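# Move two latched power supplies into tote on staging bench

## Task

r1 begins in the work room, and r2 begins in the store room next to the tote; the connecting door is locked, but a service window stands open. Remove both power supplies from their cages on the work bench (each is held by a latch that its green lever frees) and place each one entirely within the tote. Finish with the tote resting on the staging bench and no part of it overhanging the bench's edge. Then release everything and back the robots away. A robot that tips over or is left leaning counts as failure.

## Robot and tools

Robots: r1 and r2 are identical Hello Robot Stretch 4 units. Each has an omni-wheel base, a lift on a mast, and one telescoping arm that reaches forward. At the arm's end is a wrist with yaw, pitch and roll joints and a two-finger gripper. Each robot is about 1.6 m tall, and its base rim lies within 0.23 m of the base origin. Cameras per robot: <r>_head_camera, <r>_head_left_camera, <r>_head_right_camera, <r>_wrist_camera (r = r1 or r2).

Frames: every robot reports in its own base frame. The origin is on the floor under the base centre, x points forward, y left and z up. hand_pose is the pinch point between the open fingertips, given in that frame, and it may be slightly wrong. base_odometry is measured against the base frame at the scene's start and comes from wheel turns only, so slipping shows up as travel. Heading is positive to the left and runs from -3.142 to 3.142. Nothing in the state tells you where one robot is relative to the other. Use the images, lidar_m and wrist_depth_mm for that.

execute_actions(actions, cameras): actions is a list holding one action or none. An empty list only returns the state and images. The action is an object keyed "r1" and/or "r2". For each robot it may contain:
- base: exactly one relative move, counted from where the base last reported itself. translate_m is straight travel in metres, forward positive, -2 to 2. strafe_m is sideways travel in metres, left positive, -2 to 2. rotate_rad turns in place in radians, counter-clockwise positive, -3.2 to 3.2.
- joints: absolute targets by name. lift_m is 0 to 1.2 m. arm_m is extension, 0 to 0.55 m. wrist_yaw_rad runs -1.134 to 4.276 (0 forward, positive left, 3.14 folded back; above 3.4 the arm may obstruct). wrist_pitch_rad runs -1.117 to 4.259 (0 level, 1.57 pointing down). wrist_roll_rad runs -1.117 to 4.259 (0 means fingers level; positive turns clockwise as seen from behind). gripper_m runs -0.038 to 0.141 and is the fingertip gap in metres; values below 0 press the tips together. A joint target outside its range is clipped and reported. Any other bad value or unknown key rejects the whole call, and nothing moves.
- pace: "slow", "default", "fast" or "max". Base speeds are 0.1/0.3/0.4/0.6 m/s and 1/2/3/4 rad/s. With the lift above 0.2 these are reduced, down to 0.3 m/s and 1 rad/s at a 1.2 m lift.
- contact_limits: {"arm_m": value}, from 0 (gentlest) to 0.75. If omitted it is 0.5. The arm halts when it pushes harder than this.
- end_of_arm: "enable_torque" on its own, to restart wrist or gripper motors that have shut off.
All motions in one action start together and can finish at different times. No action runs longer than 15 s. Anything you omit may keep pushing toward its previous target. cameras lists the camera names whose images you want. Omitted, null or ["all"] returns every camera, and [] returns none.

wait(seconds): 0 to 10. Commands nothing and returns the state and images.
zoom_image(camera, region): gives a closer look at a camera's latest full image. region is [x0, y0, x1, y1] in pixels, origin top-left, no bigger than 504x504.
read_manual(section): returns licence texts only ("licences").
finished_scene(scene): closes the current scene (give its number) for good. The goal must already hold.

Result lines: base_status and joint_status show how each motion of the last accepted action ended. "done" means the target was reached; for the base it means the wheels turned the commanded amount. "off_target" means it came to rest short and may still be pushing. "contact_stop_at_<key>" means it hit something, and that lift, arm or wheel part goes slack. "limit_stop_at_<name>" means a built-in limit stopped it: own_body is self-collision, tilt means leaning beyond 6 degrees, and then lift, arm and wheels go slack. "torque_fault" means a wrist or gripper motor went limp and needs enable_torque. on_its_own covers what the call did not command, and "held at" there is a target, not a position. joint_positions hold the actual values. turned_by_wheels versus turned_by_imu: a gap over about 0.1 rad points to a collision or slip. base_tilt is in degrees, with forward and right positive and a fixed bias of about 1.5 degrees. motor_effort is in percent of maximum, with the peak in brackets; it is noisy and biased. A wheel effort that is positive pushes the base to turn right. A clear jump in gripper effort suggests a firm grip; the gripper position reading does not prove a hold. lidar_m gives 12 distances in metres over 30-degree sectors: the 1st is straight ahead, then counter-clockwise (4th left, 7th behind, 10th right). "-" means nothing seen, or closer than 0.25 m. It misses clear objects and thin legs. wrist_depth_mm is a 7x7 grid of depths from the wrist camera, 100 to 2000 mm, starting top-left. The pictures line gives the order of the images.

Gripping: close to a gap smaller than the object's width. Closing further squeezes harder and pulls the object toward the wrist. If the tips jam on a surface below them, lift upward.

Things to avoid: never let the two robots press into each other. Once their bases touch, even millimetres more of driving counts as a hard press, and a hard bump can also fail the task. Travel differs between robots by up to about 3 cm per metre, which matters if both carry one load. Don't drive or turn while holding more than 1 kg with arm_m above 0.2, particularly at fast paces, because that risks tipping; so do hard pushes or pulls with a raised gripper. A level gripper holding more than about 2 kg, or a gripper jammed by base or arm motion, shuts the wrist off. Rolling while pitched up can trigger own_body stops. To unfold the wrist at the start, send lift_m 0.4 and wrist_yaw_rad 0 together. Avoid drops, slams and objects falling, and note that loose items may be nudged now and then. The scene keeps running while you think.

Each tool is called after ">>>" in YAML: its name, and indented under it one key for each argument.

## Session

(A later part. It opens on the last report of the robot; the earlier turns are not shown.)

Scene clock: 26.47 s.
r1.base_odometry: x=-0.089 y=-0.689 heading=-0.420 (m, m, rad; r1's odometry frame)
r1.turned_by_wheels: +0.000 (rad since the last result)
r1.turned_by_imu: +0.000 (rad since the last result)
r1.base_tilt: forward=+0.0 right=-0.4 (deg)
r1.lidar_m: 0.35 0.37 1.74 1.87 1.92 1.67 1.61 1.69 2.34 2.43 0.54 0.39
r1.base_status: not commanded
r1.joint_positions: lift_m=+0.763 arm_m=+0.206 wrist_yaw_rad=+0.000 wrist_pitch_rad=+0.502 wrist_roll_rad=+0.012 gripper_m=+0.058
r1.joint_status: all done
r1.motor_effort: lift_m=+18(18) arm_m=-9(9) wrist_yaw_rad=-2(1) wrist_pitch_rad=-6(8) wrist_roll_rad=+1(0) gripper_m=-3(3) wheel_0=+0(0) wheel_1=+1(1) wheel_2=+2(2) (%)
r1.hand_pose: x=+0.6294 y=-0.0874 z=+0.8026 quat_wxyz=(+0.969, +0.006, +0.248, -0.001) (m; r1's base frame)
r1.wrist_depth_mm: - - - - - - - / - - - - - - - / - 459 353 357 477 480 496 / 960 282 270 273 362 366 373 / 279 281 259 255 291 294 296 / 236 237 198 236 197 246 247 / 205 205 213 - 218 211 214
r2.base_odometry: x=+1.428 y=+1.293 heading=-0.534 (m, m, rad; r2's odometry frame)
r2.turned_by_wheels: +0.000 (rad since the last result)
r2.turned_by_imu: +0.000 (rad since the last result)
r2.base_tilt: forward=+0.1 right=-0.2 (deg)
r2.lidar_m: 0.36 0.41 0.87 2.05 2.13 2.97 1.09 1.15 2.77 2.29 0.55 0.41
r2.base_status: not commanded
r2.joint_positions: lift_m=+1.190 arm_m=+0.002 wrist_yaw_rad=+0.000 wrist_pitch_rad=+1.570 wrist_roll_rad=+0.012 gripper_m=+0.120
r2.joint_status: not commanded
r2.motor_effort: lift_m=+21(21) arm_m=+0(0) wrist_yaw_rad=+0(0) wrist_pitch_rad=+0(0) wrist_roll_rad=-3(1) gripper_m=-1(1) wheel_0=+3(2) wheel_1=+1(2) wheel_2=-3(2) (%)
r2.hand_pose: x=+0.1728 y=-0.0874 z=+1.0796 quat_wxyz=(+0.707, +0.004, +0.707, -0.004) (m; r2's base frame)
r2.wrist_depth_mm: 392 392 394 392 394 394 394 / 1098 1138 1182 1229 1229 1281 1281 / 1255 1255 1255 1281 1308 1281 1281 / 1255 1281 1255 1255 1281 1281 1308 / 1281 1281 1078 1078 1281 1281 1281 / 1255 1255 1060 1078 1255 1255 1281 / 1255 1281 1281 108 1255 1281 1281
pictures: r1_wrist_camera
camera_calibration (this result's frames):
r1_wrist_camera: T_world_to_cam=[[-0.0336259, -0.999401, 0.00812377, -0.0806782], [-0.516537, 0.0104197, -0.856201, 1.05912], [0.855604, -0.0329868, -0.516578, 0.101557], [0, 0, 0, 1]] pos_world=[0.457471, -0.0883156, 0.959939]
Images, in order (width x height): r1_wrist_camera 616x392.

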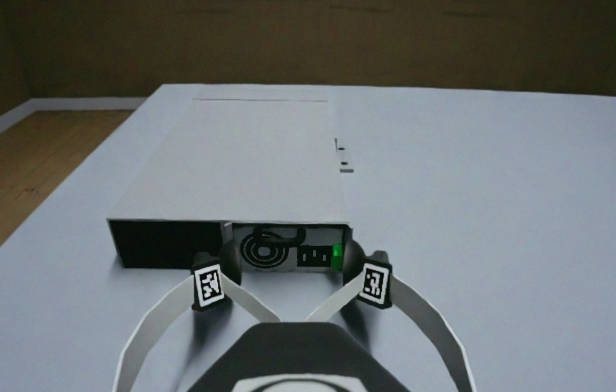

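>>> execute_actions:
  actions:
    - {"r1":{"joints":{"wrist_roll_rad":0.2,"lift_m":0.768,"gripper_m":0.062}}}
  cameras: []

>>> execute_actions:
  actions:
    - {"r1":{"joints":{"arm_m":0.214},"contact_limits":{"arm_m":0.05},"pace":"slow"}}
  cameras: ["r1_wrist_camera"]

>>> zoom_image:
  camera: "r1_wrist_camera"
  region: [170, 190, 420, 320]

Scene clock: 30.60 s.
r1.base_odometry: x=-0.089 y=-0.689 heading=-0.420 (m, m, rad; r1's odometry frame)
r1.turned_by_wheels: +0.000 (rad since the last result)
r1.turned_by_imu: +0.000 (rad since the last result)
r1.base_tilt: forward=+0.0 right=-0.4 (deg)
r1.lidar_m: 0.35 0.38 1.72 1.86 1.91 1.69 1.60 1.70 2.37 2.44 0.53 0.37
r1.base_status: not commanded
r1.joint_positions: lift_m=+0.768 arm_m=+0.206 wrist_yaw_rad=+0.000 wrist_pitch_rad=+0.502 wrist_roll_rad=+0.200 gripper_m=+0.062
r1.joint_status: all done
r1.motor_effort: lift_m=+23(23) arm_m=-9(9) wrist_yaw_rad=-1(2) wrist_pitch_rad=-6(6) wrist_roll_rad=+1(5) gripper_m=-3(2) wheel_0=+0(0) wheel_1=+1(1) wheel_2=+2(2) (%)
r1.hand_pose: x=+0.6294 y=-0.0874 z=+0.8072 quat_wxyz=(+0.964, +0.097, +0.247, -0.025) (m; r1's base frame)
r1.wrist_depth_mm: - - - - - - - / - - - 654 597 549 521 / - 597 387 392 430 407 384 / - 377 294 285 342 322 309 / 362 281 251 260 274 267 257 / 282 268 199 243 222 228 220 / 237 226 229 - 208 196 195
r2.base_odometry: x=+1.428 y=+1.293 heading=-0.534 (m, m, rad; r2's odometry frame)
r2.turned_by_wheels: +0.000 (rad since the last result)
r2.turned_by_imu: +0.001 (rad since the last result)
r2.base_tilt: forward=+0.1 right=-0.2 (deg)
r2.lidar_m: 0.37 0.41 0.87 2.06 2.18 2.94 1.10 1.16 2.80 2.31 0.58 0.41
r2.base_status: not commanded
r2.joint_positions: lift_m=+1.190 arm_m=+0.002 wrist_yaw_rad=+0.000 wrist_pitch_rad=+1.570 wrist_roll_rad=+0.012 gripper_m=+0.120
r2.joint_status: not commanded
r2.motor_effort: lift_m=+21(21) arm_m=-1(0) wrist_yaw_rad=+0(0) wrist_pitch_rad=+0(0) wrist_roll_rad=-1(3) gripper_m=+0(0) wheel_0=+3(3) wheel_1=+1(2) wheel_2=-2(2) (%)
r2.hand_pose: x=+0.1728 y=-0.0874 z=+1.0796 quat_wxyz=(+0.707, +0.004, +0.707, -0.004) (m; r2's base frame)
r2.wrist_depth_mm: 389 392 392 394 394 392 394 / 1118 1138 1160 1205 1229 1281 1308 / 1281 1281 1281 1281 1281 1308 1281 / 1255 1281 1281 1281 1281 1281 1281 / 1281 1281 1098 1078 1281 1281 1281 / 1255 1281 1060 1060 1281 1281 1308 / 1281 1281 1281 108 1281 1281 1281
pictures: none
No camera images: the call's "cameras" was empty. Leave "cameras" out to get every camera's image.

Scene clock: 31.53 s.
r1.base_odometry: x=-0.089 y=-0.689 heading=-0.420 (m, m, rad; r1's odometry frame)
r1.turned_by_wheels: +0.000 (rad since the last result)
r1.turned_by_imu: +0.000 (rad since the last result)
r1.base_tilt: forward=-0.1 right=-0.4 (deg)
r1.lidar_m: 0.33 0.38 1.75 1.87 1.91 1.69 1.61 1.71 2.38 2.45 0.55 0.39
r1.base_status: not commanded
r1.joint_positions: lift_m=+0.768 arm_m=+0.212 wrist_yaw_rad=+0.000 wrist_pitch_rad=+0.503 wrist_roll_rad=+0.200 gripper_m=+0.062
r1.joint_status: all done
r1.motor_effort: lift_m=+23(23) arm_m=+10(11) wrist_yaw_rad=-2(3) wrist_pitch_rad=-11(11) wrist_roll_rad=-1(2) gripper_m=-2(2) wheel_0=+1(0) wheel_1=+1(1) wheel_2=+2(2) (%)
r1.contact_limits: arm_m 0.05
r1.hand_pose: x=+0.6358 y=-0.0874 z=+0.8069 quat_wxyz=(+0.964, +0.097, +0.248, -0.025) (m; r1's base frame)
r1.wrist_depth_mm: - - - - - - - / - - - 654 591 544 517 / - 580 387 387 430 402 384 / - 377 290 282 338 320 306 / 359 272 248 251 273 266 257 / 279 264 200 243 220 227 220 / 237 227 229 - 208 196 194
r2.base_odometry: x=+1.428 y=+1.293 heading=-0.534 (m, m, rad; r2's odometry frame)
r2.turned_by_wheels: +0.000 (rad since the last result)
r2.turned_by_imu: +0.000 (rad since the last result)
r2.base_tilt: forward=+0.2 right=-0.2 (deg)
r2.lidar_m: 0.36 0.38 0.88 2.05 2.14 2.99 1.09 1.16 2.79 2.32 0.56 0.39
r2.base_status: not commanded
r2.joint_positions: lift_m=+1.190 arm_m=+0.002 wrist_yaw_rad=+0.000 wrist_pitch_rad=+1.570 wrist_roll_rad=+0.012 gripper_m=+0.120
r2.joint_status: not commanded
r2.motor_effort: lift_m=+21(21) arm_m=+0(1) wrist_yaw_rad=+0(0) wrist_pitch_rad=+0(0) wrist_roll_rad=-4(2) gripper_m=-1(1) wheel_0=+3(2) wheel_1=+1(1) wheel_2=-2(3) (%)
r2.hand_pose: x=+0.1728 y=-0.0874 z=+1.0796 quat_wxyz=(+0.707, +0.004, +0.707, -0.004) (m; r2's base frame)
r2.wrist_depth_mm: 392 392 392 392 397 394 394 / 1118 1138 1182 1205 1229 1281 1281 / 1281 1281 1281 1255 1281 1281 1281 / 1255 1281 1281 1281 1281 1281 1281 / 1255 1255 1078 1078 1281 1281 1281 / 1281 1281 1078 1060 1255 1281 1281 / 1281 1281 1281 108 1255 1281 1281
pictures: r1_wrist_camera
camera_calibration (this result's frames):
r1_wrist_camera: T_world_to_cam=[[-0.123745, -0.980078, -0.155351, 0.110366], [-0.508276, 0.19706, -0.838345, 1.0627], [0.852257, -0.0247799, -0.522536, 0.10598], [0, 0, 0, 1]] pos_world=[0.463481, -0.0986221, 0.963433]
Images, in order (width x height): r1_wrist_camera 616x392.

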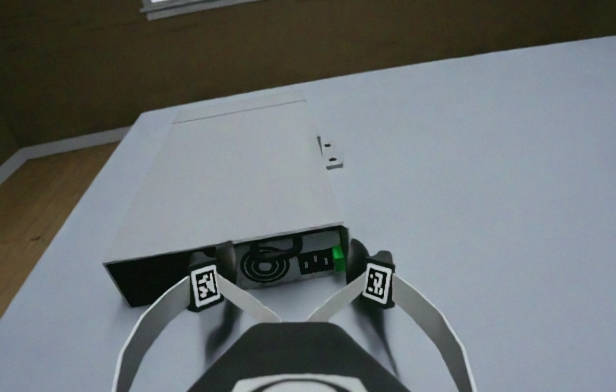

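Region (170, 190, 420, 320) of r1_wrist_camera's 616x392 image, scaled by 2.016; it fills the top 262 rows of this view, and the rest is white.

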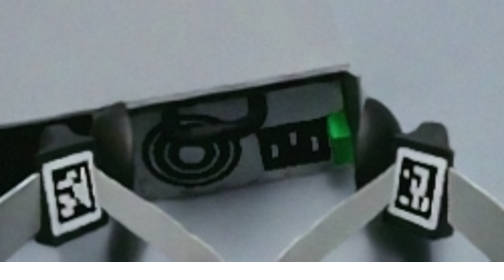

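>>> execute_actions:
  actions:
    - {"r1":{"joints":{"arm_m":0.207,"gripper_m":0.03}}}
  cameras: ["r1_wrist_camera"]

>>> zoom_image:
  camera: "r1_wrist_camera"
  region: [170, 190, 420, 320]

Scene clock: 32.77 s.
r1.base_odometry: x=-0.089 y=-0.689 heading=-0.420 (m, m, rad; r1's odometry frame)
r1.turned_by_wheels: +0.000 (rad since the last result)
r1.turned_by_imu: +0.000 (rad since the last result)
r1.base_tilt: forward=+0.0 right=-0.4 (deg)
r1.lidar_m: 0.34 0.37 1.71 1.87 1.91 1.66 1.62 1.67 2.37 2.42 0.55 0.40
r1.base_status: not commanded
r1.joint_positions: lift_m=+0.768 arm_m=+0.209 wrist_yaw_rad=+0.003 wrist_pitch_rad=+0.502 wrist_roll_rad=+0.200 gripper_m=+0.030
r1.joint_status: all done
r1.motor_effort: lift_m=+23(23) arm_m=-9(9) wrist_yaw_rad=-7(8) wrist_pitch_rad=-6(11) wrist_roll_rad=+2(0) gripper_m=-4(6) wheel_0=+1(1) wheel_1=+1(1) wheel_2=+1(2) (%)
r1.hand_pose: x=+0.6327 y=-0.0867 z=+0.8072 quat_wxyz=(+0.964, +0.096, +0.247, -0.023) (m; r1's base frame)
r1.wrist_depth_mm: - - - - - - - / - - - 661 597 544 521 / - 615 392 389 433 404 384 / - 392 293 285 342 322 309 / 370 276 251 249 279 267 258 / 281 268 194 237 190 228 220 / 238 225 229 - 206 196 194
r2.base_odometry: x=+1.428 y=+1.293 heading=-0.534 (m, m, rad; r2's odometry frame)
r2.turned_by_wheels: +0.000 (rad since the last result)
r2.turned_by_imu: +0.000 (rad since the last result)
r2.base_tilt: forward=+0.1 right=-0.2 (deg)
r2.lidar_m: 0.38 0.39 0.89 2.05 2.16 2.95 1.07 1.19 2.78 2.31 0.57 0.40
r2.base_status: not commanded
r2.joint_positions: lift_m=+1.190 arm_m=+0.002 wrist_yaw_rad=+0.000 wrist_pitch_rad=+1.570 wrist_roll_rad=+0.012 gripper_m=+0.120
r2.joint_status: not commanded
r2.motor_effort: lift_m=+21(21) arm_m=+0(0) wrist_yaw_rad=+0(0) wrist_pitch_rad=+0(0) wrist_roll_rad=-1(1) gripper_m=-1(1) wheel_0=+2(3) wheel_1=+1(1) wheel_2=-3(3) (%)
r2.hand_pose: x=+0.1728 y=-0.0874 z=+1.0796 quat_wxyz=(+0.707, +0.004, +0.707, -0.004) (m; r2's base frame)
r2.wrist_depth_mm: 392 392 392 392 394 394 394 / 1098 1138 1182 1182 1229 1281 1281 / 1281 1281 1281 1281 1281 1281 1281 / 1255 1281 1281 1281 1281 1281 1281 / 1281 1255 1078 1078 1281 1281 1281 / 1281 1281 1078 1060 1281 1281 1281 / 1281 1255 1281 108 1281 1281 1281
pictures: r1_wrist_camera
camera_calibration (this result's frames):
r1_wrist_camera: T_world_to_cam=[[-0.120789, -0.980414, -0.155555, 0.108999], [-0.507563, 0.195667, -0.839103, 1.06134], [0.853106, -0.0224002, -0.521257, 0.107475], [0, 0, 0, 1]] pos_world=[0.460177, -0.0983988, 0.963554]
Images, in order (width x height): r1_wrist_camera 616x392.

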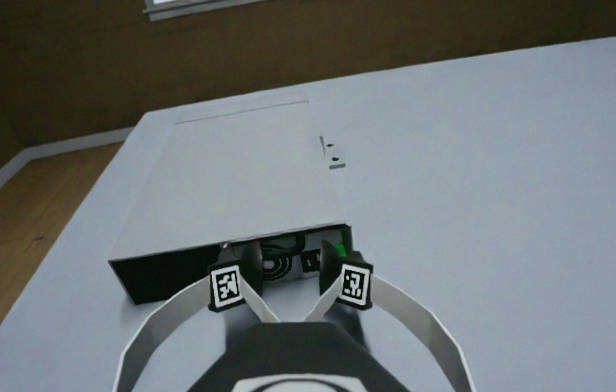

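Region (170, 190, 420, 320) of r1_wrist_camera's 616x392 image, scaled by 2.016; it fills the top 262 rows of this view, and the rest is white.

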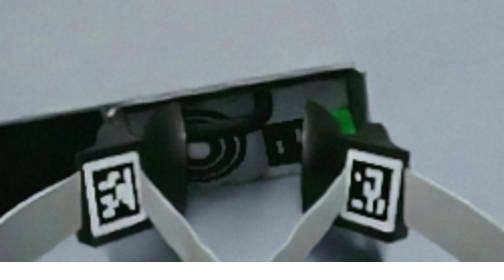

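>>> execute_actions:
  actions:
    - {"r1":{"joints":{"arm_m":0.18}}}
  cameras: []

>>> execute_actions:
  actions:
    - {"r1":{"base":{"strafe_m":-0.024},"joints":{"wrist_yaw_rad":0.08,"gripper_m":0.062,"wrist_roll_rad":0.17}}}
  cameras: []

>>> execute_actions:
  actions:
    - {"r1":{"joints":{"arm_m":0.204},"contact_limits":{"arm_m":0.05},"pace":"slow"}}
  cameras: ["r1_wrist_camera"]

>>> zoom_image:
  camera: "r1_wrist_camera"
  region: [170, 190, 420, 320]

Scene clock: 35.93 s.
r1.base_odometry: x=-0.089 y=-0.689 heading=-0.420 (m, m, rad; r1's odometry frame)
r1.turned_by_wheels: +0.000 (rad since the last result)
r1.turned_by_imu: +0.000 (rad since the last result)
r1.base_tilt: forward=-0.1 right=-0.3 (deg)
r1.lidar_m: 0.36 0.38 1.73 1.85 1.92 1.68 1.62 1.71 2.36 2.44 0.53 0.36
r1.base_status: not commanded
r1.joint_positions: lift_m=+0.768 arm_m=+0.182 wrist_yaw_rad=+0.000 wrist_pitch_rad=+0.502 wrist_roll_rad=+0.200 gripper_m=+0.030
r1.joint_status: all done
r1.motor_effort: lift_m=+23(23) arm_m=-9(8) wrist_yaw_rad=-1(10) wrist_pitch_rad=-6(6) wrist_roll_rad=-2(1) gripper_m=-5(6) wheel_0=+1(1) wheel_1=+1(1) wheel_2=+1(1) (%)
r1.hand_pose: x=+0.6055 y=-0.0874 z=+0.8073 quat_wxyz=(+0.964, +0.097, +0.247, -0.025) (m; r1's base frame)
r1.wrist_depth_mm: - - - - - - - / - - - 668 597 549 517 / - 597 387 407 436 407 384 / - 377 294 287 342 322 309 / 362 304 290 282 278 268 258 / 282 268 192 230 190 229 220 / 239 227 229 - 207 196 195
r2.base_odometry: x=+1.428 y=+1.293 heading=-0.534 (m, m, rad; r2's odometry frame)
r2.turned_by_wheels: +0.000 (rad since the last result)
r2.turned_by_imu: +0.001 (rad since the last result)
r2.base_tilt: forward=+0.1 right=-0.2 (deg)
r2.lidar_m: 0.38 0.40 0.89 2.07 2.18 2.95 1.09 1.16 2.78 2.30 0.56 0.40
r2.base_status: not commanded
r2.joint_positions: lift_m=+1.190 arm_m=+0.002 wrist_yaw_rad=+0.000 wrist_pitch_rad=+1.570 wrist_roll_rad=+0.012 gripper_m=+0.120
r2.joint_status: not commanded
r2.motor_effort: lift_m=+21(21) arm_m=+0(0) wrist_yaw_rad=+0(0) wrist_pitch_rad=+0(0) wrist_roll_rad=-3(0) gripper_m=-1(1) wheel_0=+3(3) wheel_1=+1(1) wheel_2=-3(3) (%)
r2.hand_pose: x=+0.1728 y=-0.0874 z=+1.0796 quat_wxyz=(+0.707, +0.004, +0.707, -0.004) (m; r2's base frame)
r2.wrist_depth_mm: 392 392 394 394 394 394 397 / 1118 1138 1182 1205 1229 1281 1281 / 1281 1281 1281 1281 1281 1281 1281 / 1281 1281 1281 1281 1281 1281 1281 / 1281 1281 1078 1060 1281 1281 1281 / 1255 1255 1078 1060 1281 1281 1281 / 1281 1281 1281 108 1255 1281 1281
pictures: none
No camera images: the call's "cameras" was empty. Leave "cameras" out to get every camera's image.

Scene clock: 37.03 s.
r1.base_odometry: x=-0.098 y=-0.711 heading=-0.420 (m, m, rad; r1's odometry frame)
r1.turned_by_wheels: +0.000 (rad since the last result)
r1.turned_by_imu: +0.000 (rad since the last result)
r1.base_tilt: forward=+0.0 right=-0.4 (deg)
r1.lidar_m: 0.36 0.38 1.75 1.89 1.96 1.68 1.61 1.69 2.35 2.43 0.52 0.39
r1.base_status: done
r1.joint_positions: lift_m=+0.768 arm_m=+0.182 wrist_yaw_rad=+0.080 wrist_pitch_rad=+0.502 wrist_roll_rad=+0.170 gripper_m=+0.062
r1.joint_status: all done
r1.motor_effort: lift_m=+23(23) arm_m=-9(9) wrist_yaw_rad=-1(2) wrist_pitch_rad=-6(6) wrist_roll_rad=-1(4) gripper_m=-1(6) wheel_0=+0(3) wheel_1=+1(7) wheel_2=+1(1) (%)
r1.hand_pose: x=+0.6116 y=-0.0670 z=+0.8073 quat_wxyz=(+0.965, +0.072, +0.250, +0.017) (m; r1's base frame)
r1.wrist_depth_mm: - - - - - - - / - - - 668 615 574 544 / - - 387 387 439 418 402 / - 373 293 283 345 329 319 / 351 306 281 279 281 272 263 / 273 264 198 242 224 231 225 / 233 224 227 - 211 199 198
r2.base_odometry: x=+1.428 y=+1.293 heading=-0.534 (m, m, rad; r2's odometry frame)
r2.turned_by_wheels: +0.000 (rad since the last result)
r2.turned_by_imu: +0.000 (rad since the last result)
r2.base_tilt: forward=+0.1 right=-0.3 (deg)
r2.lidar_m: 0.35 0.41 0.91 2.05 2.16 2.97 1.09 1.14 2.78 2.26 0.58 0.40
r2.base_status: not commanded
r2.joint_positions: lift_m=+1.190 arm_m=+0.002 wrist_yaw_rad=+0.000 wrist_pitch_rad=+1.570 wrist_roll_rad=+0.012 gripper_m=+0.120
r2.joint_status: not commanded
r2.motor_effort: lift_m=+21(21) arm_m=+0(1) wrist_yaw_rad=+0(1) wrist_pitch_rad=-1(0) wrist_roll_rad=-4(2) gripper_m=-1(1) wheel_0=+2(3) wheel_1=+1(1) wheel_2=-3(3) (%)
r2.hand_pose: x=+0.1728 y=-0.0874 z=+1.0796 quat_wxyz=(+0.707, +0.004, +0.707, -0.004) (m; r2's base frame)
r2.wrist_depth_mm: 392 394 392 394 394 394 394 / 1098 1138 1182 1205 1229 1281 1255 / 1281 1281 1281 1255 1281 1281 1281 / 1281 1281 1281 1281 1281 1281 1281 / 1281 1281 1078 1078 1308 1281 1281 / 1281 1255 1078 1060 1281 1281 1281 / 1255 1255 1281 108 1281 1281 1281
pictures: none
No camera images: the call's "cameras" was empty. Leave "cameras" out to get every camera's image.

Scene clock: 38.30 s.
r1.base_odometry: x=-0.098 y=-0.711 heading=-0.420 (m, m, rad; r1's odometry frame)
r1.turned_by_wheels: +0.000 (rad since the last result)
r1.turned_by_imu: +0.000 (rad since the last result)
r1.base_tilt: forward=-0.1 right=-0.3 (deg)
r1.lidar_m: 0.36 0.38 1.74 1.88 1.95 1.68 1.61 1.70 2.37 2.41 0.53 0.37
r1.base_status: not commanded
r1.joint_positions: lift_m=+0.768 arm_m=+0.202 wrist_yaw_rad=+0.080 wrist_pitch_rad=+0.502 wrist_roll_rad=+0.170 gripper_m=+0.062
r1.joint_status: all done
r1.motor_effort: lift_m=+23(23) arm_m=+9(12) wrist_yaw_rad=-1(2) wrist_pitch_rad=-6(4) wrist_roll_rad=+0(1) gripper_m=-2(2) wheel_0=+0(1) wheel_1=+1(1) wheel_2=+1(1) (%)
r1.contact_limits: arm_m 0.05
r1.hand_pose: x=+0.6323 y=-0.0670 z=+0.8073 quat_wxyz=(+0.965, +0.072, +0.250, +0.017) (m; r1's base frame)
r1.wrist_depth_mm: - - - - - - - / - - - - 615 574 549 / - - 384 382 442 415 402 / - 382 291 285 345 330 317 / 351 291 252 252 278 272 263 / 272 264 200 243 224 231 224 / 234 223 229 - 211 198 198
r2.base_odometry: x=+1.428 y=+1.293 heading=-0.534 (m, m, rad; r2's odometry frame)
r2.turned_by_wheels: +0.000 (rad since the last result)
r2.turned_by_imu: +0.000 (rad since the last result)
r2.base_tilt: forward=+0.1 right=-0.2 (deg)
r2.lidar_m: 0.37 0.40 0.86 2.04 2.17 2.93 1.09 1.18 2.81 2.31 0.56 0.40
r2.base_status: not commanded
r2.joint_positions: lift_m=+1.190 arm_m=+0.002 wrist_yaw_rad=+0.000 wrist_pitch_rad=+1.570 wrist_roll_rad=+0.012 gripper_m=+0.120
r2.joint_status: not commanded
r2.motor_effort: lift_m=+21(21) arm_m=+0(0) wrist_yaw_rad=+0(0) wrist_pitch_rad=+0(1) wrist_roll_rad=-2(3) gripper_m=-1(1) wheel_0=+2(3) wheel_1=+1(1) wheel_2=-2(2) (%)
r2.hand_pose: x=+0.1728 y=-0.0874 z=+1.0796 quat_wxyz=(+0.707, +0.004, +0.707, -0.004) (m; r2's base frame)
r2.wrist_depth_mm: 392 394 392 392 394 394 394 / 1118 1138 1182 1205 1229 1281 1308 / 1281 1255 1308 1281 1281 1281 1281 / 1281 1281 1255 1308 1281 1281 1281 / 1281 1281 1078 1078 1281 1308 1281 / 1281 1281 1078 1078 1281 1281 1281 / 1255 1255 1281 108 1281 1281 1281
pictures: r1_wrist_camera
camera_calibration (this result's frames):
r1_wrist_camera: T_world_to_cam=[[-0.0306621, -0.990995, -0.130344, 0.0502864], [-0.521256, 0.127122, -0.843879, 1.06527], [0.852849, 0.0420672, -0.52046, 0.11205], [0, 0, 0, 1]] pos_world=[0.46126, -0.0902996, 0.963834]
Images, in order (width x height): r1_wrist_camera 616x392.

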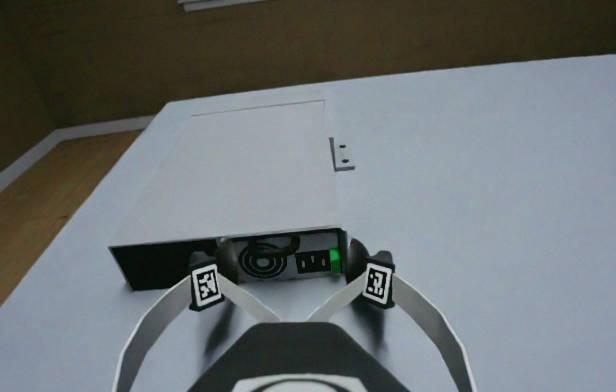

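Region (170, 190, 420, 320) of r1_wrist_camera's 616x392 image, scaled by 2.016; it fills the top 262 rows of this view, and the rest is white.

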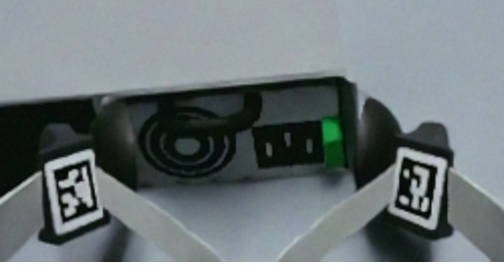

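Close slightly, then push in.

>>> execute_actions:
  actions:
    - {"r1":{"joints":{"gripper_m":0.053}}}
  cameras: []

>>> execute_actions:
  actions:
    - {"r1":{"joints":{"arm_m":0.21},"contact_limits":{"arm_m":0.05},"pace":"slow"}}
  cameras: ["r1_wrist_camera"]

>>> zoom_image:
  camera: "r1_wrist_camera"
  region: [170, 190, 420, 320]

Scene clock: 39.17 s.
r1.base_odometry: x=-0.098 y=-0.711 heading=-0.420 (m, m, rad; r1's odometry frame)
r1.turned_by_wheels: +0.000 (rad since the last result)
r1.turned_by_imu: +0.000 (rad since the last result)
r1.base_tilt: forward=+0.0 right=-0.3 (deg)
r1.lidar_m: 0.34 0.39 1.74 1.90 1.97 1.68 1.60 1.70 2.35 2.41 0.54 0.39
r1.base_status: not commanded
r1.joint_positions: lift_m=+0.768 arm_m=+0.202 wrist_yaw_rad=+0.080 wrist_pitch_rad=+0.502 wrist_roll_rad=+0.170 gripper_m=+0.053
r1.joint_status: all done
r1.motor_effort: lift_m=+23(23) arm_m=+9(9) wrist_yaw_rad=-1(2) wrist_pitch_rad=-6(7) wrist_roll_rad=-3(4) gripper_m=-4(4) wheel_0=+0(0) wheel_1=+1(0) wheel_2=+1(1) (%)
r1.hand_pose: x=+0.6323 y=-0.0670 z=+0.8073 quat_wxyz=(+0.965, +0.072, +0.250, +0.017) (m; r1's base frame)
r1.wrist_depth_mm: - - - - - - - / - - - - 615 574 539 / - - 384 382 442 421 402 / - 382 293 285 345 330 317 / 349 291 251 250 281 272 263 / 273 263 238 242 196 231 225 / 234 224 228 - 211 198 197
r2.base_odometry: x=+1.428 y=+1.293 heading=-0.534 (m, m, rad; r2's odometry frame)
r2.turned_by_wheels: +0.000 (rad since the last result)
r2.turned_by_imu: +0.000 (rad since the last result)
r2.base_tilt: forward=+0.1 right=-0.2 (deg)
r2.lidar_m: 0.38 0.42 0.87 2.07 2.16 2.99 1.10 1.20 2.77 2.32 0.57 0.39
r2.base_status: not commanded
r2.joint_positions: lift_m=+1.190 arm_m=+0.002 wrist_yaw_rad=+0.000 wrist_pitch_rad=+1.570 wrist_roll_rad=+0.012 gripper_m=+0.120
r2.joint_status: not commanded
r2.motor_effort: lift_m=+21(21) arm_m=+0(0) wrist_yaw_rad=+0(1) wrist_pitch_rad=-1(0) wrist_roll_rad=-3(1) gripper_m=+0(0) wheel_0=+3(2) wheel_1=+1(1) wheel_2=-3(3) (%)
r2.hand_pose: x=+0.1728 y=-0.0874 z=+1.0796 quat_wxyz=(+0.707, +0.004, +0.707, -0.004) (m; r2's base frame)
r2.wrist_depth_mm: 392 392 392 394 394 394 394 / 1118 1138 1182 1182 1229 1281 1281 / 1281 1255 1281 1281 1281 1281 1308 / 1308 1255 1281 1308 1281 1281 1281 / 1281 1281 1078 1060 1281 1281 1281 / 1255 1281 1060 1078 1281 1281 1308 / 1281 1255 1255 108 1281 1281 1281
pictures: none
No camera images: the call's "cameras" was empty. Leave "cameras" out to get every camera's image.

Scene clock: 39.93 s.
r1.base_odometry: x=-0.098 y=-0.711 heading=-0.420 (m, m, rad; r1's odometry frame)
r1.turned_by_wheels: +0.000 (rad since the last result)
r1.turned_by_imu: +0.000 (rad since the last result)
r1.base_tilt: forward=-0.1 right=-0.4 (deg)
r1.lidar_m: 0.36 0.37 1.73 1.89 1.95 1.69 1.62 1.69 2.35 2.42 0.53 0.40
r1.base_status: not commanded
r1.joint_positions: lift_m=+0.768 arm_m=+0.208 wrist_yaw_rad=+0.079 wrist_pitch_rad=+0.502 wrist_roll_rad=+0.170 gripper_m=+0.053
r1.joint_status: all done
r1.motor_effort: lift_m=+23(23) arm_m=+9(7) wrist_yaw_rad=+1(1) wrist_pitch_rad=-7(6) wrist_roll_rad=-1(2) gripper_m=-3(2) wheel_0=-1(1) wheel_1=+1(1) wheel_2=+1(1) (%)
r1.contact_limits: arm_m 0.05
r1.hand_pose: x=+0.6383 y=-0.0671 z=+0.8073 quat_wxyz=(+0.965, +0.073, +0.250, +0.017) (m; r1's base frame)
r1.wrist_depth_mm: - - - - - - - / - - - - 615 569 544 / - - 382 379 439 418 399 / - 370 291 285 345 330 319 / 343 287 249 247 279 271 264 / 273 262 239 243 202 231 224 / 234 223 227 - 211 198 197
r2.base_odometry: x=+1.428 y=+1.293 heading=-0.534 (m, m, rad; r2's odometry frame)
r2.turned_by_wheels: +0.000 (rad since the last result)
r2.turned_by_imu: +0.000 (rad since the last result)
r2.base_tilt: forward=+0.1 right=-0.2 (deg)
r2.lidar_m: 0.37 0.41 0.90 2.06 2.15 2.99 1.09 1.15 2.75 2.28 0.59 0.40
r2.base_status: not commanded
r2.joint_positions: lift_m=+1.190 arm_m=+0.002 wrist_yaw_rad=+0.000 wrist_pitch_rad=+1.570 wrist_roll_rad=+0.012 gripper_m=+0.120
r2.joint_status: not commanded
r2.motor_effort: lift_m=+21(21) arm_m=+0(1) wrist_yaw_rad=+0(0) wrist_pitch_rad=+0(1) wrist_roll_rad=-1(2) gripper_m=-2(1) wheel_0=+3(2) wheel_1=+1(1) wheel_2=-3(3) (%)
r2.hand_pose: x=+0.1728 y=-0.0874 z=+1.0796 quat_wxyz=(+0.707, +0.004, +0.707, -0.004) (m; r2's base frame)
r2.wrist_depth_mm: 392 392 392 394 397 394 394 / 1118 1138 1182 1205 1229 1281 1281 / 1281 1281 1281 1281 1281 1281 1281 / 1281 1281 1308 1281 1308 1281 1308 / 1255 1281 1078 1078 1281 1281 1281 / 1281 1281 1078 1078 1281 1281 1281 / 1281 1281 1281 108 1281 1281 1281
pictures: r1_wrist_camera
camera_calibration (this result's frames):
r1_wrist_camera: T_world_to_cam=[[-0.0311173, -0.990982, -0.130333, 0.0506318], [-0.521279, 0.127348, -0.843831, 1.06835], [0.852819, 0.041682, -0.520541, 0.107044], [0, 0, 0, 1]] pos_world=[0.467195, -0.0903388, 0.963827]
Images, in order (width x height): r1_wrist_camera 616x392.

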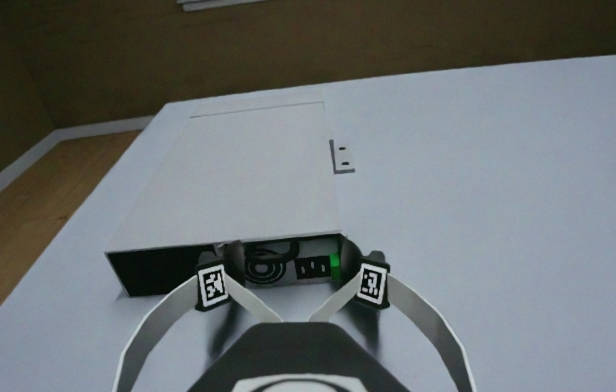

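Region (170, 190, 420, 320) of r1_wrist_camera's 616x392 image, scaled by 2.016; it fills the top 262 rows of this view, and the rest is white.

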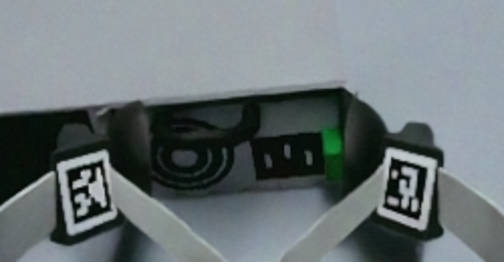

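>>> execute_actions:
  actions:
    - {"r1":{"joints":{"arm_m":0.215,"gripper_m":0.035},"contact_limits":{"arm_m":0.1},"pace":"slow"}}
  cameras: ["r1_wrist_camera"]

>>> zoom_image:
  camera: "r1_wrist_camera"
  region: [170, 190, 420, 320]

Scene clock: 41.17 s.
r1.base_odometry: x=-0.098 y=-0.711 heading=-0.420 (m, m, rad; r1's odometry frame)
r1.turned_by_wheels: +0.000 (rad since the last result)
r1.turned_by_imu: +0.000 (rad since the last result)
r1.base_tilt: forward=-0.1 right=-0.4 (deg)
r1.lidar_m: 0.35 0.38 1.75 1.89 1.96 1.68 1.61 1.69 2.35 2.42 0.52 0.38
r1.base_status: not commanded
r1.joint_positions: lift_m=+0.768 arm_m=+0.213 wrist_yaw_rad=+0.076 wrist_pitch_rad=+0.506 wrist_roll_rad=+0.170 gripper_m=+0.035
r1.joint_status: all done
r1.motor_effort: lift_m=+23(23) arm_m=+10(14) wrist_yaw_rad=+10(10) wrist_pitch_rad=-19(19) wrist_roll_rad=+0(3) gripper_m=-13(14) wheel_0=+0(1) wheel_1=+0(1) wheel_2=-1(1) (%)
r1.contact_limits: arm_m 0.1
r1.hand_pose: x=+0.6423 y=-0.0680 z=+0.8062 quat_wxyz=(+0.965, +0.073, +0.252, +0.015) (m; r1's base frame)
r1.wrist_depth_mm: - - - - - - - / - - - 640 591 564 535 / - 591 377 375 430 407 394 / - 364 286 278 340 324 314 / 336 282 242 241 279 268 262 / 268 260 212 243 200 229 222 / 230 220 225 - 208 196 195
r2.base_odometry: x=+1.428 y=+1.293 heading=-0.534 (m, m, rad; r2's odometry frame)
r2.turned_by_wheels: +0.000 (rad since the last result)
r2.turned_by_imu: +0.000 (rad since the last result)
r2.base_tilt: forward=+0.1 right=-0.2 (deg)
r2.lidar_m: 0.39 0.41 0.86 2.06 2.15 2.96 1.10 1.18 2.80 2.33 0.55 0.39
r2.base_status: not commanded
r2.joint_positions: lift_m=+1.190 arm_m=+0.002 wrist_yaw_rad=+0.000 wrist_pitch_rad=+1.570 wrist_roll_rad=+0.012 gripper_m=+0.120
r2.joint_status: not commanded
r2.motor_effort: lift_m=+21(21) arm_m=+0(0) wrist_yaw_rad=+0(0) wrist_pitch_rad=+0(1) wrist_roll_rad=-2(1) gripper_m=-1(1) wheel_0=+2(2) wheel_1=+1(1) wheel_2=-3(2) (%)
r2.hand_pose: x=+0.1728 y=-0.0874 z=+1.0796 quat_wxyz=(+0.707, +0.004, +0.707, -0.004) (m; r2's base frame)
r2.wrist_depth_mm: 392 392 392 392 394 397 397 / 1118 1160 1182 1182 1229 1281 1308 / 1281 1281 1255 1308 1281 1281 1281 / 1281 1281 1281 1281 1281 1281 1281 / 1255 1281 1078 1078 1308 1281 1281 / 1281 1281 1078 1078 1281 1281 1308 / 1281 1255 1281 108 1308 1281 1255
pictures: r1_wrist_camera
camera_calibration (this result's frames):
r1_wrist_camera: T_world_to_cam=[[-0.0349836, -0.990954, -0.129563, 0.0515337], [-0.52442, 0.128562, -0.841698, 1.07003], [0.850741, 0.0384998, -0.524174, 0.10716], [0, 0, 0, 1]] pos_world=[0.47178, -0.0906227, 0.963485]
Images, in order (width x height): r1_wrist_camera 616x392.

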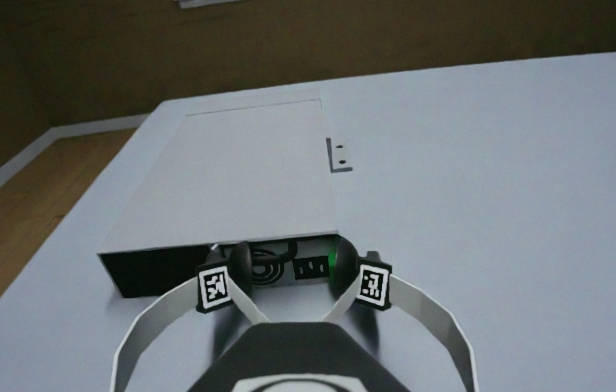

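Region (170, 190, 420, 320) of r1_wrist_camera's 616x392 image, scaled by 2.016; it fills the top 262 rows of this view, and the rest is white.

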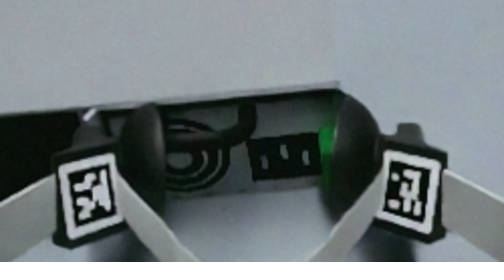

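>>> execute_actions:
  actions:
    - {"r1":{"joints":{"gripper_m":0.015},"pace":"slow"}}
  cameras: ["r1_wrist_camera"]

>>> zoom_image:
  camera: "r1_wrist_camera"
  region: [170, 190, 420, 320]

Scene clock: 42.43 s.
r1.base_odometry: x=-0.098 y=-0.711 heading=-0.419 (m, m, rad; r1's odometry frame)
r1.turned_by_wheels: +0.001 (rad since the last result)
r1.turned_by_imu: +0.001 (rad since the last result)
r1.base_tilt: forward=+0.0 right=-0.3 (deg)
r1.lidar_m: 0.36 0.37 1.73 1.88 1.96 1.67 1.62 1.70 2.36 2.40 0.54 0.38
r1.base_status: not commanded
r1.joint_positions: lift_m=+0.768 arm_m=+0.213 wrist_yaw_rad=+0.084 wrist_pitch_rad=+0.506 wrist_roll_rad=+0.170 gripper_m=+0.015
r1.joint_status: all done
r1.motor_effort: lift_m=+23(23) arm_m=+8(10) wrist_yaw_rad=-12(11) wrist_pitch_rad=-16(19) wrist_roll_rad=+2(1) gripper_m=-17(22) wheel_0=+4(4) wheel_1=+1(2) wheel_2=+2(2) (%)
r1.hand_pose: x=+0.6432 y=-0.0660 z=+0.8063 quat_wxyz=(+0.965, +0.072, +0.252, +0.019) (m; r1's base frame)
r1.wrist_depth_mm: - - - - - - - / - - - 647 597 559 530 / - - 373 362 433 407 394 / - 375 287 277 340 325 315 / 345 285 244 238 278 267 260 / 270 256 192 236 190 229 222 / 230 221 224 - 209 196 196
r2.base_odometry: x=+1.428 y=+1.293 heading=-0.534 (m, m, rad; r2's odometry frame)
r2.turned_by_wheels: +0.000 (rad since the last result)
r2.turned_by_imu: +0.000 (rad since the last result)
r2.base_tilt: forward=+0.2 right=-0.1 (deg)
r2.lidar_m: 0.36 0.40 0.89 2.06 2.16 2.93 1.08 1.18 2.79 2.29 0.54 0.39
r2.base_status: not commanded
r2.joint_positions: lift_m=+1.190 arm_m=+0.002 wrist_yaw_rad=+0.000 wrist_pitch_rad=+1.570 wrist_roll_rad=+0.012 gripper_m=+0.120
r2.joint_status: not commanded
r2.motor_effort: lift_m=+21(21) arm_m=+0(0) wrist_yaw_rad=+0(0) wrist_pitch_rad=+0(0) wrist_roll_rad=-3(2) gripper_m=-1(0) wheel_0=+2(3) wheel_1=+1(1) wheel_2=-3(3) (%)
r2.hand_pose: x=+0.1728 y=-0.0874 z=+1.0796 quat_wxyz=(+0.707, +0.004, +0.707, -0.004) (m; r2's base frame)
r2.wrist_depth_mm: 392 392 394 394 392 394 392 / 1098 1138 1182 1205 1255 1281 1281 / 1281 1281 1281 1281 1281 1281 1308 / 1281 1281 1255 1255 1281 1255 1281 / 1281 1255 1078 1078 1281 1281 1281 / 1281 1255 1060 1078 1255 1281 1281 / 1281 1281 1281 108 1281 1281 1308
pictures: r1_wrist_camera
camera_calibration (this result's frames):
r1_wrist_camera: T_world_to_cam=[[-0.0269639, -0.991204, -0.129564, 0.0484626], [-0.524926, 0.124343, -0.842016, 1.07068], [0.850721, 0.0453075, -0.523662, 0.106426], [0, 0, 0, 1]] pos_world=[0.472795, -0.0899167, 0.963539]
Images, in order (width x height): r1_wrist_camera 616x392.

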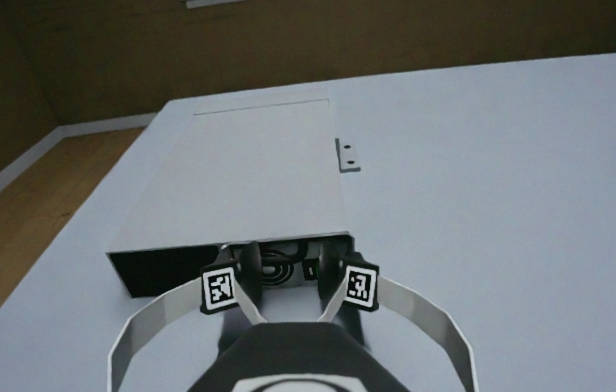

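Region (170, 190, 420, 320) of r1_wrist_camera's 616x392 image, scaled by 2.016; it fills the top 262 rows of this view, and the rest is white.

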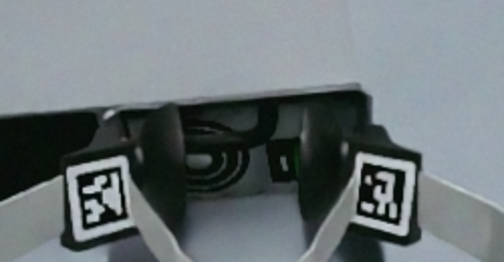

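>>> execute_actions:
  actions:
    - {"r1":{"joints":{"gripper_m":0.0},"pace":"slow"}}
  cameras: ["r1_wrist_camera"]

>>> execute_actions:
  actions:
    - {"r1":{"joints":{"arm_m":0.19},"pace":"slow"}}
  cameras: ["r1_wrist_camera"]

Scene clock: 44.77 s.
r1.base_odometry: x=-0.098 y=-0.711 heading=-0.419 (m, m, rad; r1's odometry frame)
r1.turned_by_wheels: +0.000 (rad since the last result)
r1.turned_by_imu: +0.000 (rad since the last result)
r1.base_tilt: forward=+0.0 right=-0.4 (deg)
r1.lidar_m: 0.37 0.37 1.74 1.87 1.96 1.68 1.62 1.69 2.35 2.43 0.53 0.39
r1.base_status: not commanded
r1.joint_positions: lift_m=+0.768 arm_m=+0.214 wrist_yaw_rad=+0.087 wrist_pitch_rad=+0.504 wrist_roll_rad=+0.170 gripper_m=+0.001
r1.joint_status: all done
r1.on_its_own: wrist_yaw_rad is at rest, and its effort (-21) is outside its rest range (-13 to +13)
r1.motor_effort: lift_m=+23(23) arm_m=+6(9) wrist_yaw_rad=-21(22) wrist_pitch_rad=-12(16) wrist_roll_rad=+0(0) gripper_m=-27(26) wheel_0=+4(4) wheel_1=+1(1) wheel_2=+5(5) (%)
r1.hand_pose: x=+0.6440 y=-0.0652 z=+0.8068 quat_wxyz=(+0.965, +0.071, +0.252, +0.021) (m; r1's base frame)
r1.wrist_depth_mm: - - - - - - - / - - - 647 603 559 535 / - - 375 362 433 413 394 / - 379 287 274 342 324 314 / 345 286 244 239 279 268 259 / 271 255 189 241 187 228 221 / 230 220 224 - 209 197 195
r2.base_odometry: x=+1.428 y=+1.293 heading=-0.534 (m, m, rad; r2's odometry frame)
r2.turned_by_wheels: +0.000 (rad since the last result)
r2.turned_by_imu: +0.001 (rad since the last result)
r2.base_tilt: forward=+0.1 right=-0.2 (deg)
r2.lidar_m: 0.38 0.41 0.88 2.07 2.14 2.96 1.07 1.18 2.76 2.29 0.54 0.39
r2.base_status: not commanded
r2.joint_positions: lift_m=+1.190 arm_m=+0.002 wrist_yaw_rad=+0.000 wrist_pitch_rad=+1.570 wrist_roll_rad=+0.012 gripper_m=+0.120
r2.joint_status: not commanded
r2.motor_effort: lift_m=+21(21) arm_m=-1(0) wrist_yaw_rad=+0(0) wrist_pitch_rad=+0(0) wrist_roll_rad=-1(0) gripper_m=-2(1) wheel_0=+3(3) wheel_1=+1(1) wheel_2=-3(3) (%)
r2.hand_pose: x=+0.1728 y=-0.0874 z=+1.0796 quat_wxyz=(+0.707, +0.004, +0.707, -0.004) (m; r2's base frame)
r2.wrist_depth_mm: 392 392 392 394 394 392 394 / 1118 1138 1182 1182 1229 1281 1281 / 1281 1281 1281 1281 1281 1281 1281 / 1281 1255 1281 1281 1281 1281 1281 / 1281 1281 1078 1078 1281 1255 1281 / 1281 1255 1078 1078 1281 1281 1281 / 1255 1281 1255 108 1281 1281 1281
pictures: r1_wrist_camera
camera_calibration (this result's frames):
r1_wrist_camera: T_world_to_cam=[[-0.0238054, -0.991293, -0.129506, 0.0471992], [-0.523852, 0.122703, -0.842925, 1.07132], [0.851477, 0.0477757, -0.522212, 0.10441], [0, 0, 0, 1]] pos_world=[0.473433, -0.0896536, 0.963678]
Images, in order (width x height): r1_wrist_camera 616x392.

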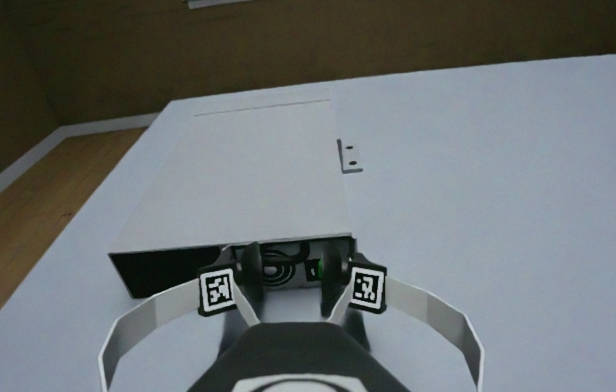

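Scene clock: 46.07 s.
r1.base_odometry: x=-0.098 y=-0.711 heading=-0.420 (m, m, rad; r1's odometry frame)
r1.turned_by_wheels: -0.001 (rad since the last result)
r1.turned_by_imu: -0.001 (rad since the last result)
r1.base_tilt: forward=-0.1 right=-0.3 (deg)
r1.lidar_m: 0.36 0.37 1.75 1.89 1.96 1.69 1.61 1.70 2.37 2.40 0.54 0.38
r1.base_status: not commanded
r1.joint_positions: lift_m=+0.768 arm_m=+0.192 wrist_yaw_rad=+0.080 wrist_pitch_rad=+0.502 wrist_roll_rad=+0.170 gripper_m=+0.000
r1.joint_status: all done
r1.motor_effort: lift_m=+23(23) arm_m=-9(15) wrist_yaw_rad=-2(33) wrist_pitch_rad=-7(13) wrist_roll_rad=+0(0) gripper_m=-6(28) wheel_0=+0(5) wheel_1=+0(2) wheel_2=+1(8) (%)
r1.hand_pose: x=+0.6216 y=-0.0669 z=+0.8072 quat_wxyz=(+0.965, +0.072, +0.251, +0.018) (m; r1's base frame)
r1.wrist_depth_mm: - - - - - - - / - - - 668 609 574 544 / - - 384 387 442 413 399 / - 370 290 283 347 327 317 / 345 300 270 248 285 271 263 / 272 264 186 193 226 231 224 / 233 220 228 - 208 200 198
r2.base_odometry: x=+1.428 y=+1.293 heading=-0.534 (m, m, rad; r2's odometry frame)
r2.turned_by_wheels: +0.000 (rad since the last result)
r2.turned_by_imu: +0.000 (rad since the last result)
r2.base_tilt: forward=+0.2 right=-0.2 (deg)
r2.lidar_m: 0.38 0.41 0.88 2.05 2.13 2.97 1.08 1.19 2.78 2.31 0.59 0.39
r2.base_status: not commanded
r2.joint_positions: lift_m=+1.190 arm_m=+0.002 wrist_yaw_rad=+0.000 wrist_pitch_rad=+1.570 wrist_roll_rad=+0.012 gripper_m=+0.120
r2.joint_status: not commanded
r2.motor_effort: lift_m=+21(21) arm_m=+0(1) wrist_yaw_rad=+0(0) wrist_pitch_rad=-1(0) wrist_roll_rad=-2(2) gripper_m=+0(2) wheel_0=+3(3) wheel_1=+1(1) wheel_2=-3(3) (%)
r2.hand_pose: x=+0.1728 y=-0.0874 z=+1.0796 quat_wxyz=(+0.707, +0.004, +0.707, -0.004) (m; r2's base frame)
r2.wrist_depth_mm: 392 392 392 394 394 394 394 / 1118 1138 1182 1205 1229 1281 1281 / 1255 1281 1281 1281 1281 1281 1308 / 1281 1255 1281 1281 1281 1281 1308 / 1281 1255 1078 1060 1281 1281 1281 / 1281 1281 1078 1078 1255 1281 1281 / 1281 1281 1255 108 1281 1281 1281
pictures: r1_wrist_camera
camera_calibration (this result's frames):
r1_wrist_camera: T_world_to_cam=[[-0.030114, -0.99109, -0.129743, 0.0491884], [-0.521627, 0.126307, -0.843772, 1.05971], [0.852642, 0.0422683, -0.520783, 0.121574], [0, 0, 0, 1]] pos_world=[0.450598, -0.0902384, 0.963853]
Images, in order (width x height): r1_wrist_camera 616x392.

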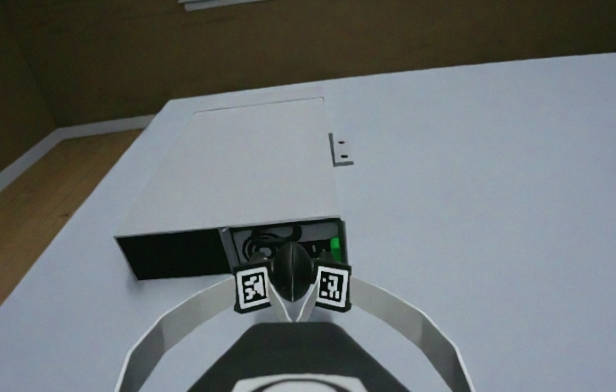

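>>> execute_actions:
  actions:
    - {"r1":{"joints":{"gripper_m":0.055}}}
  cameras: ["r1_wrist_camera"]

>>> execute_actions:
  actions:
    - {"r1":{"joints":{"arm_m":0.212},"contact_limits":{"arm_m":0.1},"pace":"slow"}}
  cameras: ["r1_wrist_camera"]

>>> zoom_image:
  camera: "r1_wrist_camera"
  region: [170, 190, 420, 320]

Scene clock: 48.07 s.
r1.base_odometry: x=-0.098 y=-0.711 heading=-0.420 (m, m, rad; r1's odometry frame)
r1.turned_by_wheels: +0.000 (rad since the last result)
r1.turned_by_imu: +0.000 (rad since the last result)
r1.base_tilt: forward=-0.1 right=-0.3 (deg)
r1.lidar_m: 0.35 0.37 1.74 1.89 1.94 1.67 1.61 1.68 2.36 2.41 0.52 0.39
r1.base_status: not commanded
r1.joint_positions: lift_m=+0.768 arm_m=+0.192 wrist_yaw_rad=+0.080 wrist_pitch_rad=+0.502 wrist_roll_rad=+0.170 gripper_m=+0.055
r1.joint_status: all done
r1.motor_effort: lift_m=+22(22) arm_m=-9(9) wrist_yaw_rad=-2(2) wrist_pitch_rad=-8(7) wrist_roll_rad=+0(1) gripper_m=-2(4) wheel_0=+0(0) wheel_1=-1(0) wheel_2=+1(1) (%)
r1.hand_pose: x=+0.6216 y=-0.0669 z=+0.8072 quat_wxyz=(+0.965, +0.072, +0.251, +0.018) (m; r1's base frame)
r1.wrist_depth_mm: - - - - - - - / - - - 676 621 574 549 / - - 382 387 439 418 399 / - 373 293 283 345 329 317 / 351 300 262 265 281 273 263 / 273 265 196 242 202 232 225 / 234 224 228 - 210 198 197
r2.base_odometry: x=+1.428 y=+1.293 heading=-0.534 (m, m, rad; r2's odometry frame)
r2.turned_by_wheels: +0.000 (rad since the last result)
r2.turned_by_imu: +0.000 (rad since the last result)
r2.base_tilt: forward=+0.1 right=-0.2 (deg)
r2.lidar_m: 0.37 0.39 0.88 2.04 2.15 2.99 1.09 1.21 2.79 2.32 0.54 0.40
r2.base_status: not commanded
r2.joint_positions: lift_m=+1.190 arm_m=+0.002 wrist_yaw_rad=+0.000 wrist_pitch_rad=+1.570 wrist_roll_rad=+0.012 gripper_m=+0.120
r2.joint_status: not commanded
r2.motor_effort: lift_m=+21(21) arm_m=+0(0) wrist_yaw_rad=+0(0) wrist_pitch_rad=+0(0) wrist_roll_rad=-1(1) gripper_m=+0(1) wheel_0=+3(2) wheel_1=+1(1) wheel_2=-3(2) (%)
r2.hand_pose: x=+0.1728 y=-0.0874 z=+1.0796 quat_wxyz=(+0.707, +0.004, +0.707, -0.004) (m; r2's base frame)
r2.wrist_depth_mm: 392 392 394 394 394 394 394 / 1118 1138 1182 1205 1229 1281 1281 / 1281 1281 1281 1281 1281 1281 1281 / 1281 1281 1255 1281 1281 1281 1281 / 1281 1281 1078 1078 1281 1281 1281 / 1281 1281 1078 1078 1255 1281 1281 / 1255 1281 1281 108 1281 1281 1281
pictures: r1_wrist_camera
camera_calibration (this result's frames):
r1_wrist_camera: T_world_to_cam=[[-0.0301138, -0.99109, -0.129743, 0.0491883], [-0.521627, 0.126307, -0.843772, 1.05971], [0.852642, 0.0422684, -0.520783, 0.121575], [0, 0, 0, 1]] pos_world=[0.450597, -0.0902384, 0.963853]
Images, in order (width x height): r1_wrist_camera 616x392.

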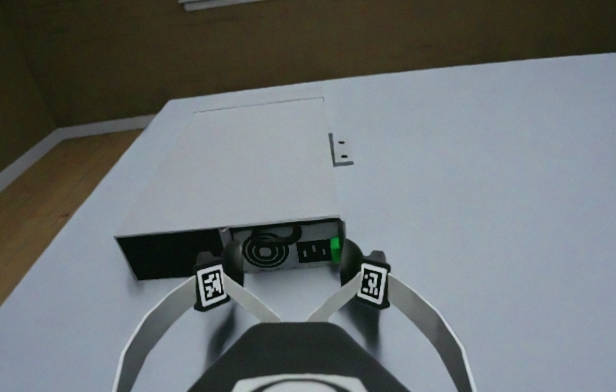

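Scene clock: 49.30 s.
r1.base_odometry: x=-0.098 y=-0.711 heading=-0.420 (m, m, rad; r1's odometry frame)
r1.turned_by_wheels: +0.000 (rad since the last result)
r1.turned_by_imu: +0.000 (rad since the last result)
r1.base_tilt: forward=-0.1 right=-0.3 (deg)
r1.lidar_m: 0.36 0.37 1.76 1.89 1.96 1.67 1.60 1.70 2.36 2.42 0.54 0.38
r1.base_status: not commanded
r1.joint_positions: lift_m=+0.768 arm_m=+0.210 wrist_yaw_rad=+0.080 wrist_pitch_rad=+0.503 wrist_roll_rad=+0.170 gripper_m=+0.055
r1.joint_status: all done
r1.motor_effort: lift_m=+22(22) arm_m=+10(14) wrist_yaw_rad=-2(0) wrist_pitch_rad=-10(11) wrist_roll_rad=-1(1) gripper_m=-1(4) wheel_0=+0(0) wheel_1=+0(0) wheel_2=+1(1) (%)
r1.contact_limits: arm_m 0.1
r1.hand_pose: x=+0.6399 y=-0.0670 z=+0.8069 quat_wxyz=(+0.965, +0.072, +0.251, +0.017) (m; r1's base frame)
r1.wrist_depth_mm: - - - - - - - / - - - - 609 564 539 / - - 377 373 436 415 399 / - 370 290 282 342 330 317 / 343 287 247 245 279 271 262 / 272 262 196 240 203 229 224 / 231 224 226 - 209 197 197
r2.base_odometry: x=+1.428 y=+1.293 heading=-0.534 (m, m, rad; r2's odometry frame)
r2.turned_by_wheels: +0.000 (rad since the last result)
r2.turned_by_imu: +0.000 (rad since the last result)
r2.base_tilt: forward=+0.1 right=-0.2 (deg)
r2.lidar_m: 0.36 0.38 0.85 2.04 2.14 2.92 1.07 1.20 2.77 2.30 0.58 0.38
r2.base_status: not commanded
r2.joint_positions: lift_m=+1.190 arm_m=+0.002 wrist_yaw_rad=+0.000 wrist_pitch_rad=+1.570 wrist_roll_rad=+0.012 gripper_m=+0.120
r2.joint_status: not commanded
r2.motor_effort: lift_m=+21(21) arm_m=-1(0) wrist_yaw_rad=+0(0) wrist_pitch_rad=-1(0) wrist_roll_rad=-1(2) gripper_m=-1(1) wheel_0=+2(3) wheel_1=+1(1) wheel_2=-3(3) (%)
r2.hand_pose: x=+0.1728 y=-0.0874 z=+1.0796 quat_wxyz=(+0.707, +0.004, +0.707, -0.004) (m; r2's base frame)
r2.wrist_depth_mm: 392 392 394 394 394 394 394 / 1118 1138 1182 1182 1229 1281 1255 / 1281 1281 1281 1308 1281 1308 1281 / 1281 1281 1281 1281 1308 1281 1281 / 1281 1281 1078 1078 1281 1281 1281 / 1255 1281 1060 1060 1255 1281 1308 / 1281 1281 1281 108 1281 1281 1281
pictures: r1_wrist_camera
camera_calibration (this result's frames):
r1_wrist_camera: T_world_to_cam=[[-0.0306938, -0.99109, -0.129609, 0.0498397], [-0.522597, 0.126447, -0.843151, 1.06915], [0.852027, 0.0418539, -0.521822, 0.107013], [0, 0, 0, 1]] pos_world=[0.469086, -0.0902742, 0.963755]
Images, in order (width x height): r1_wrist_camera 616x392.

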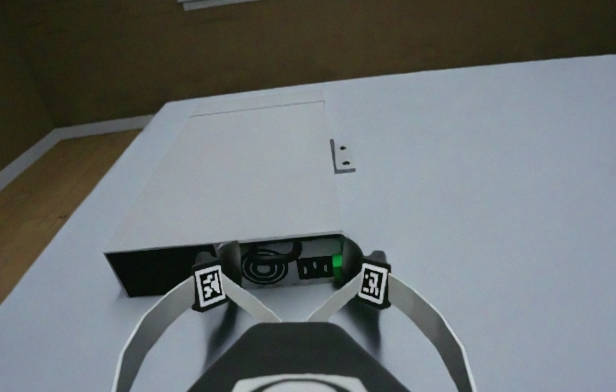

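Region (170, 190, 420, 320) of r1_wrist_camera's 616x392 image, scaled by 2.016; it fills the top 262 rows of this view, and the rest is white.

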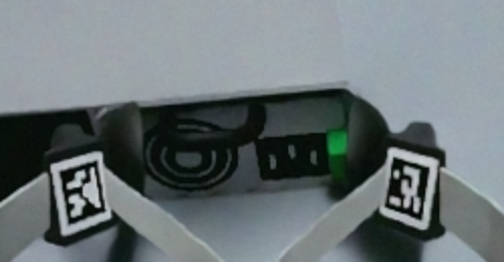

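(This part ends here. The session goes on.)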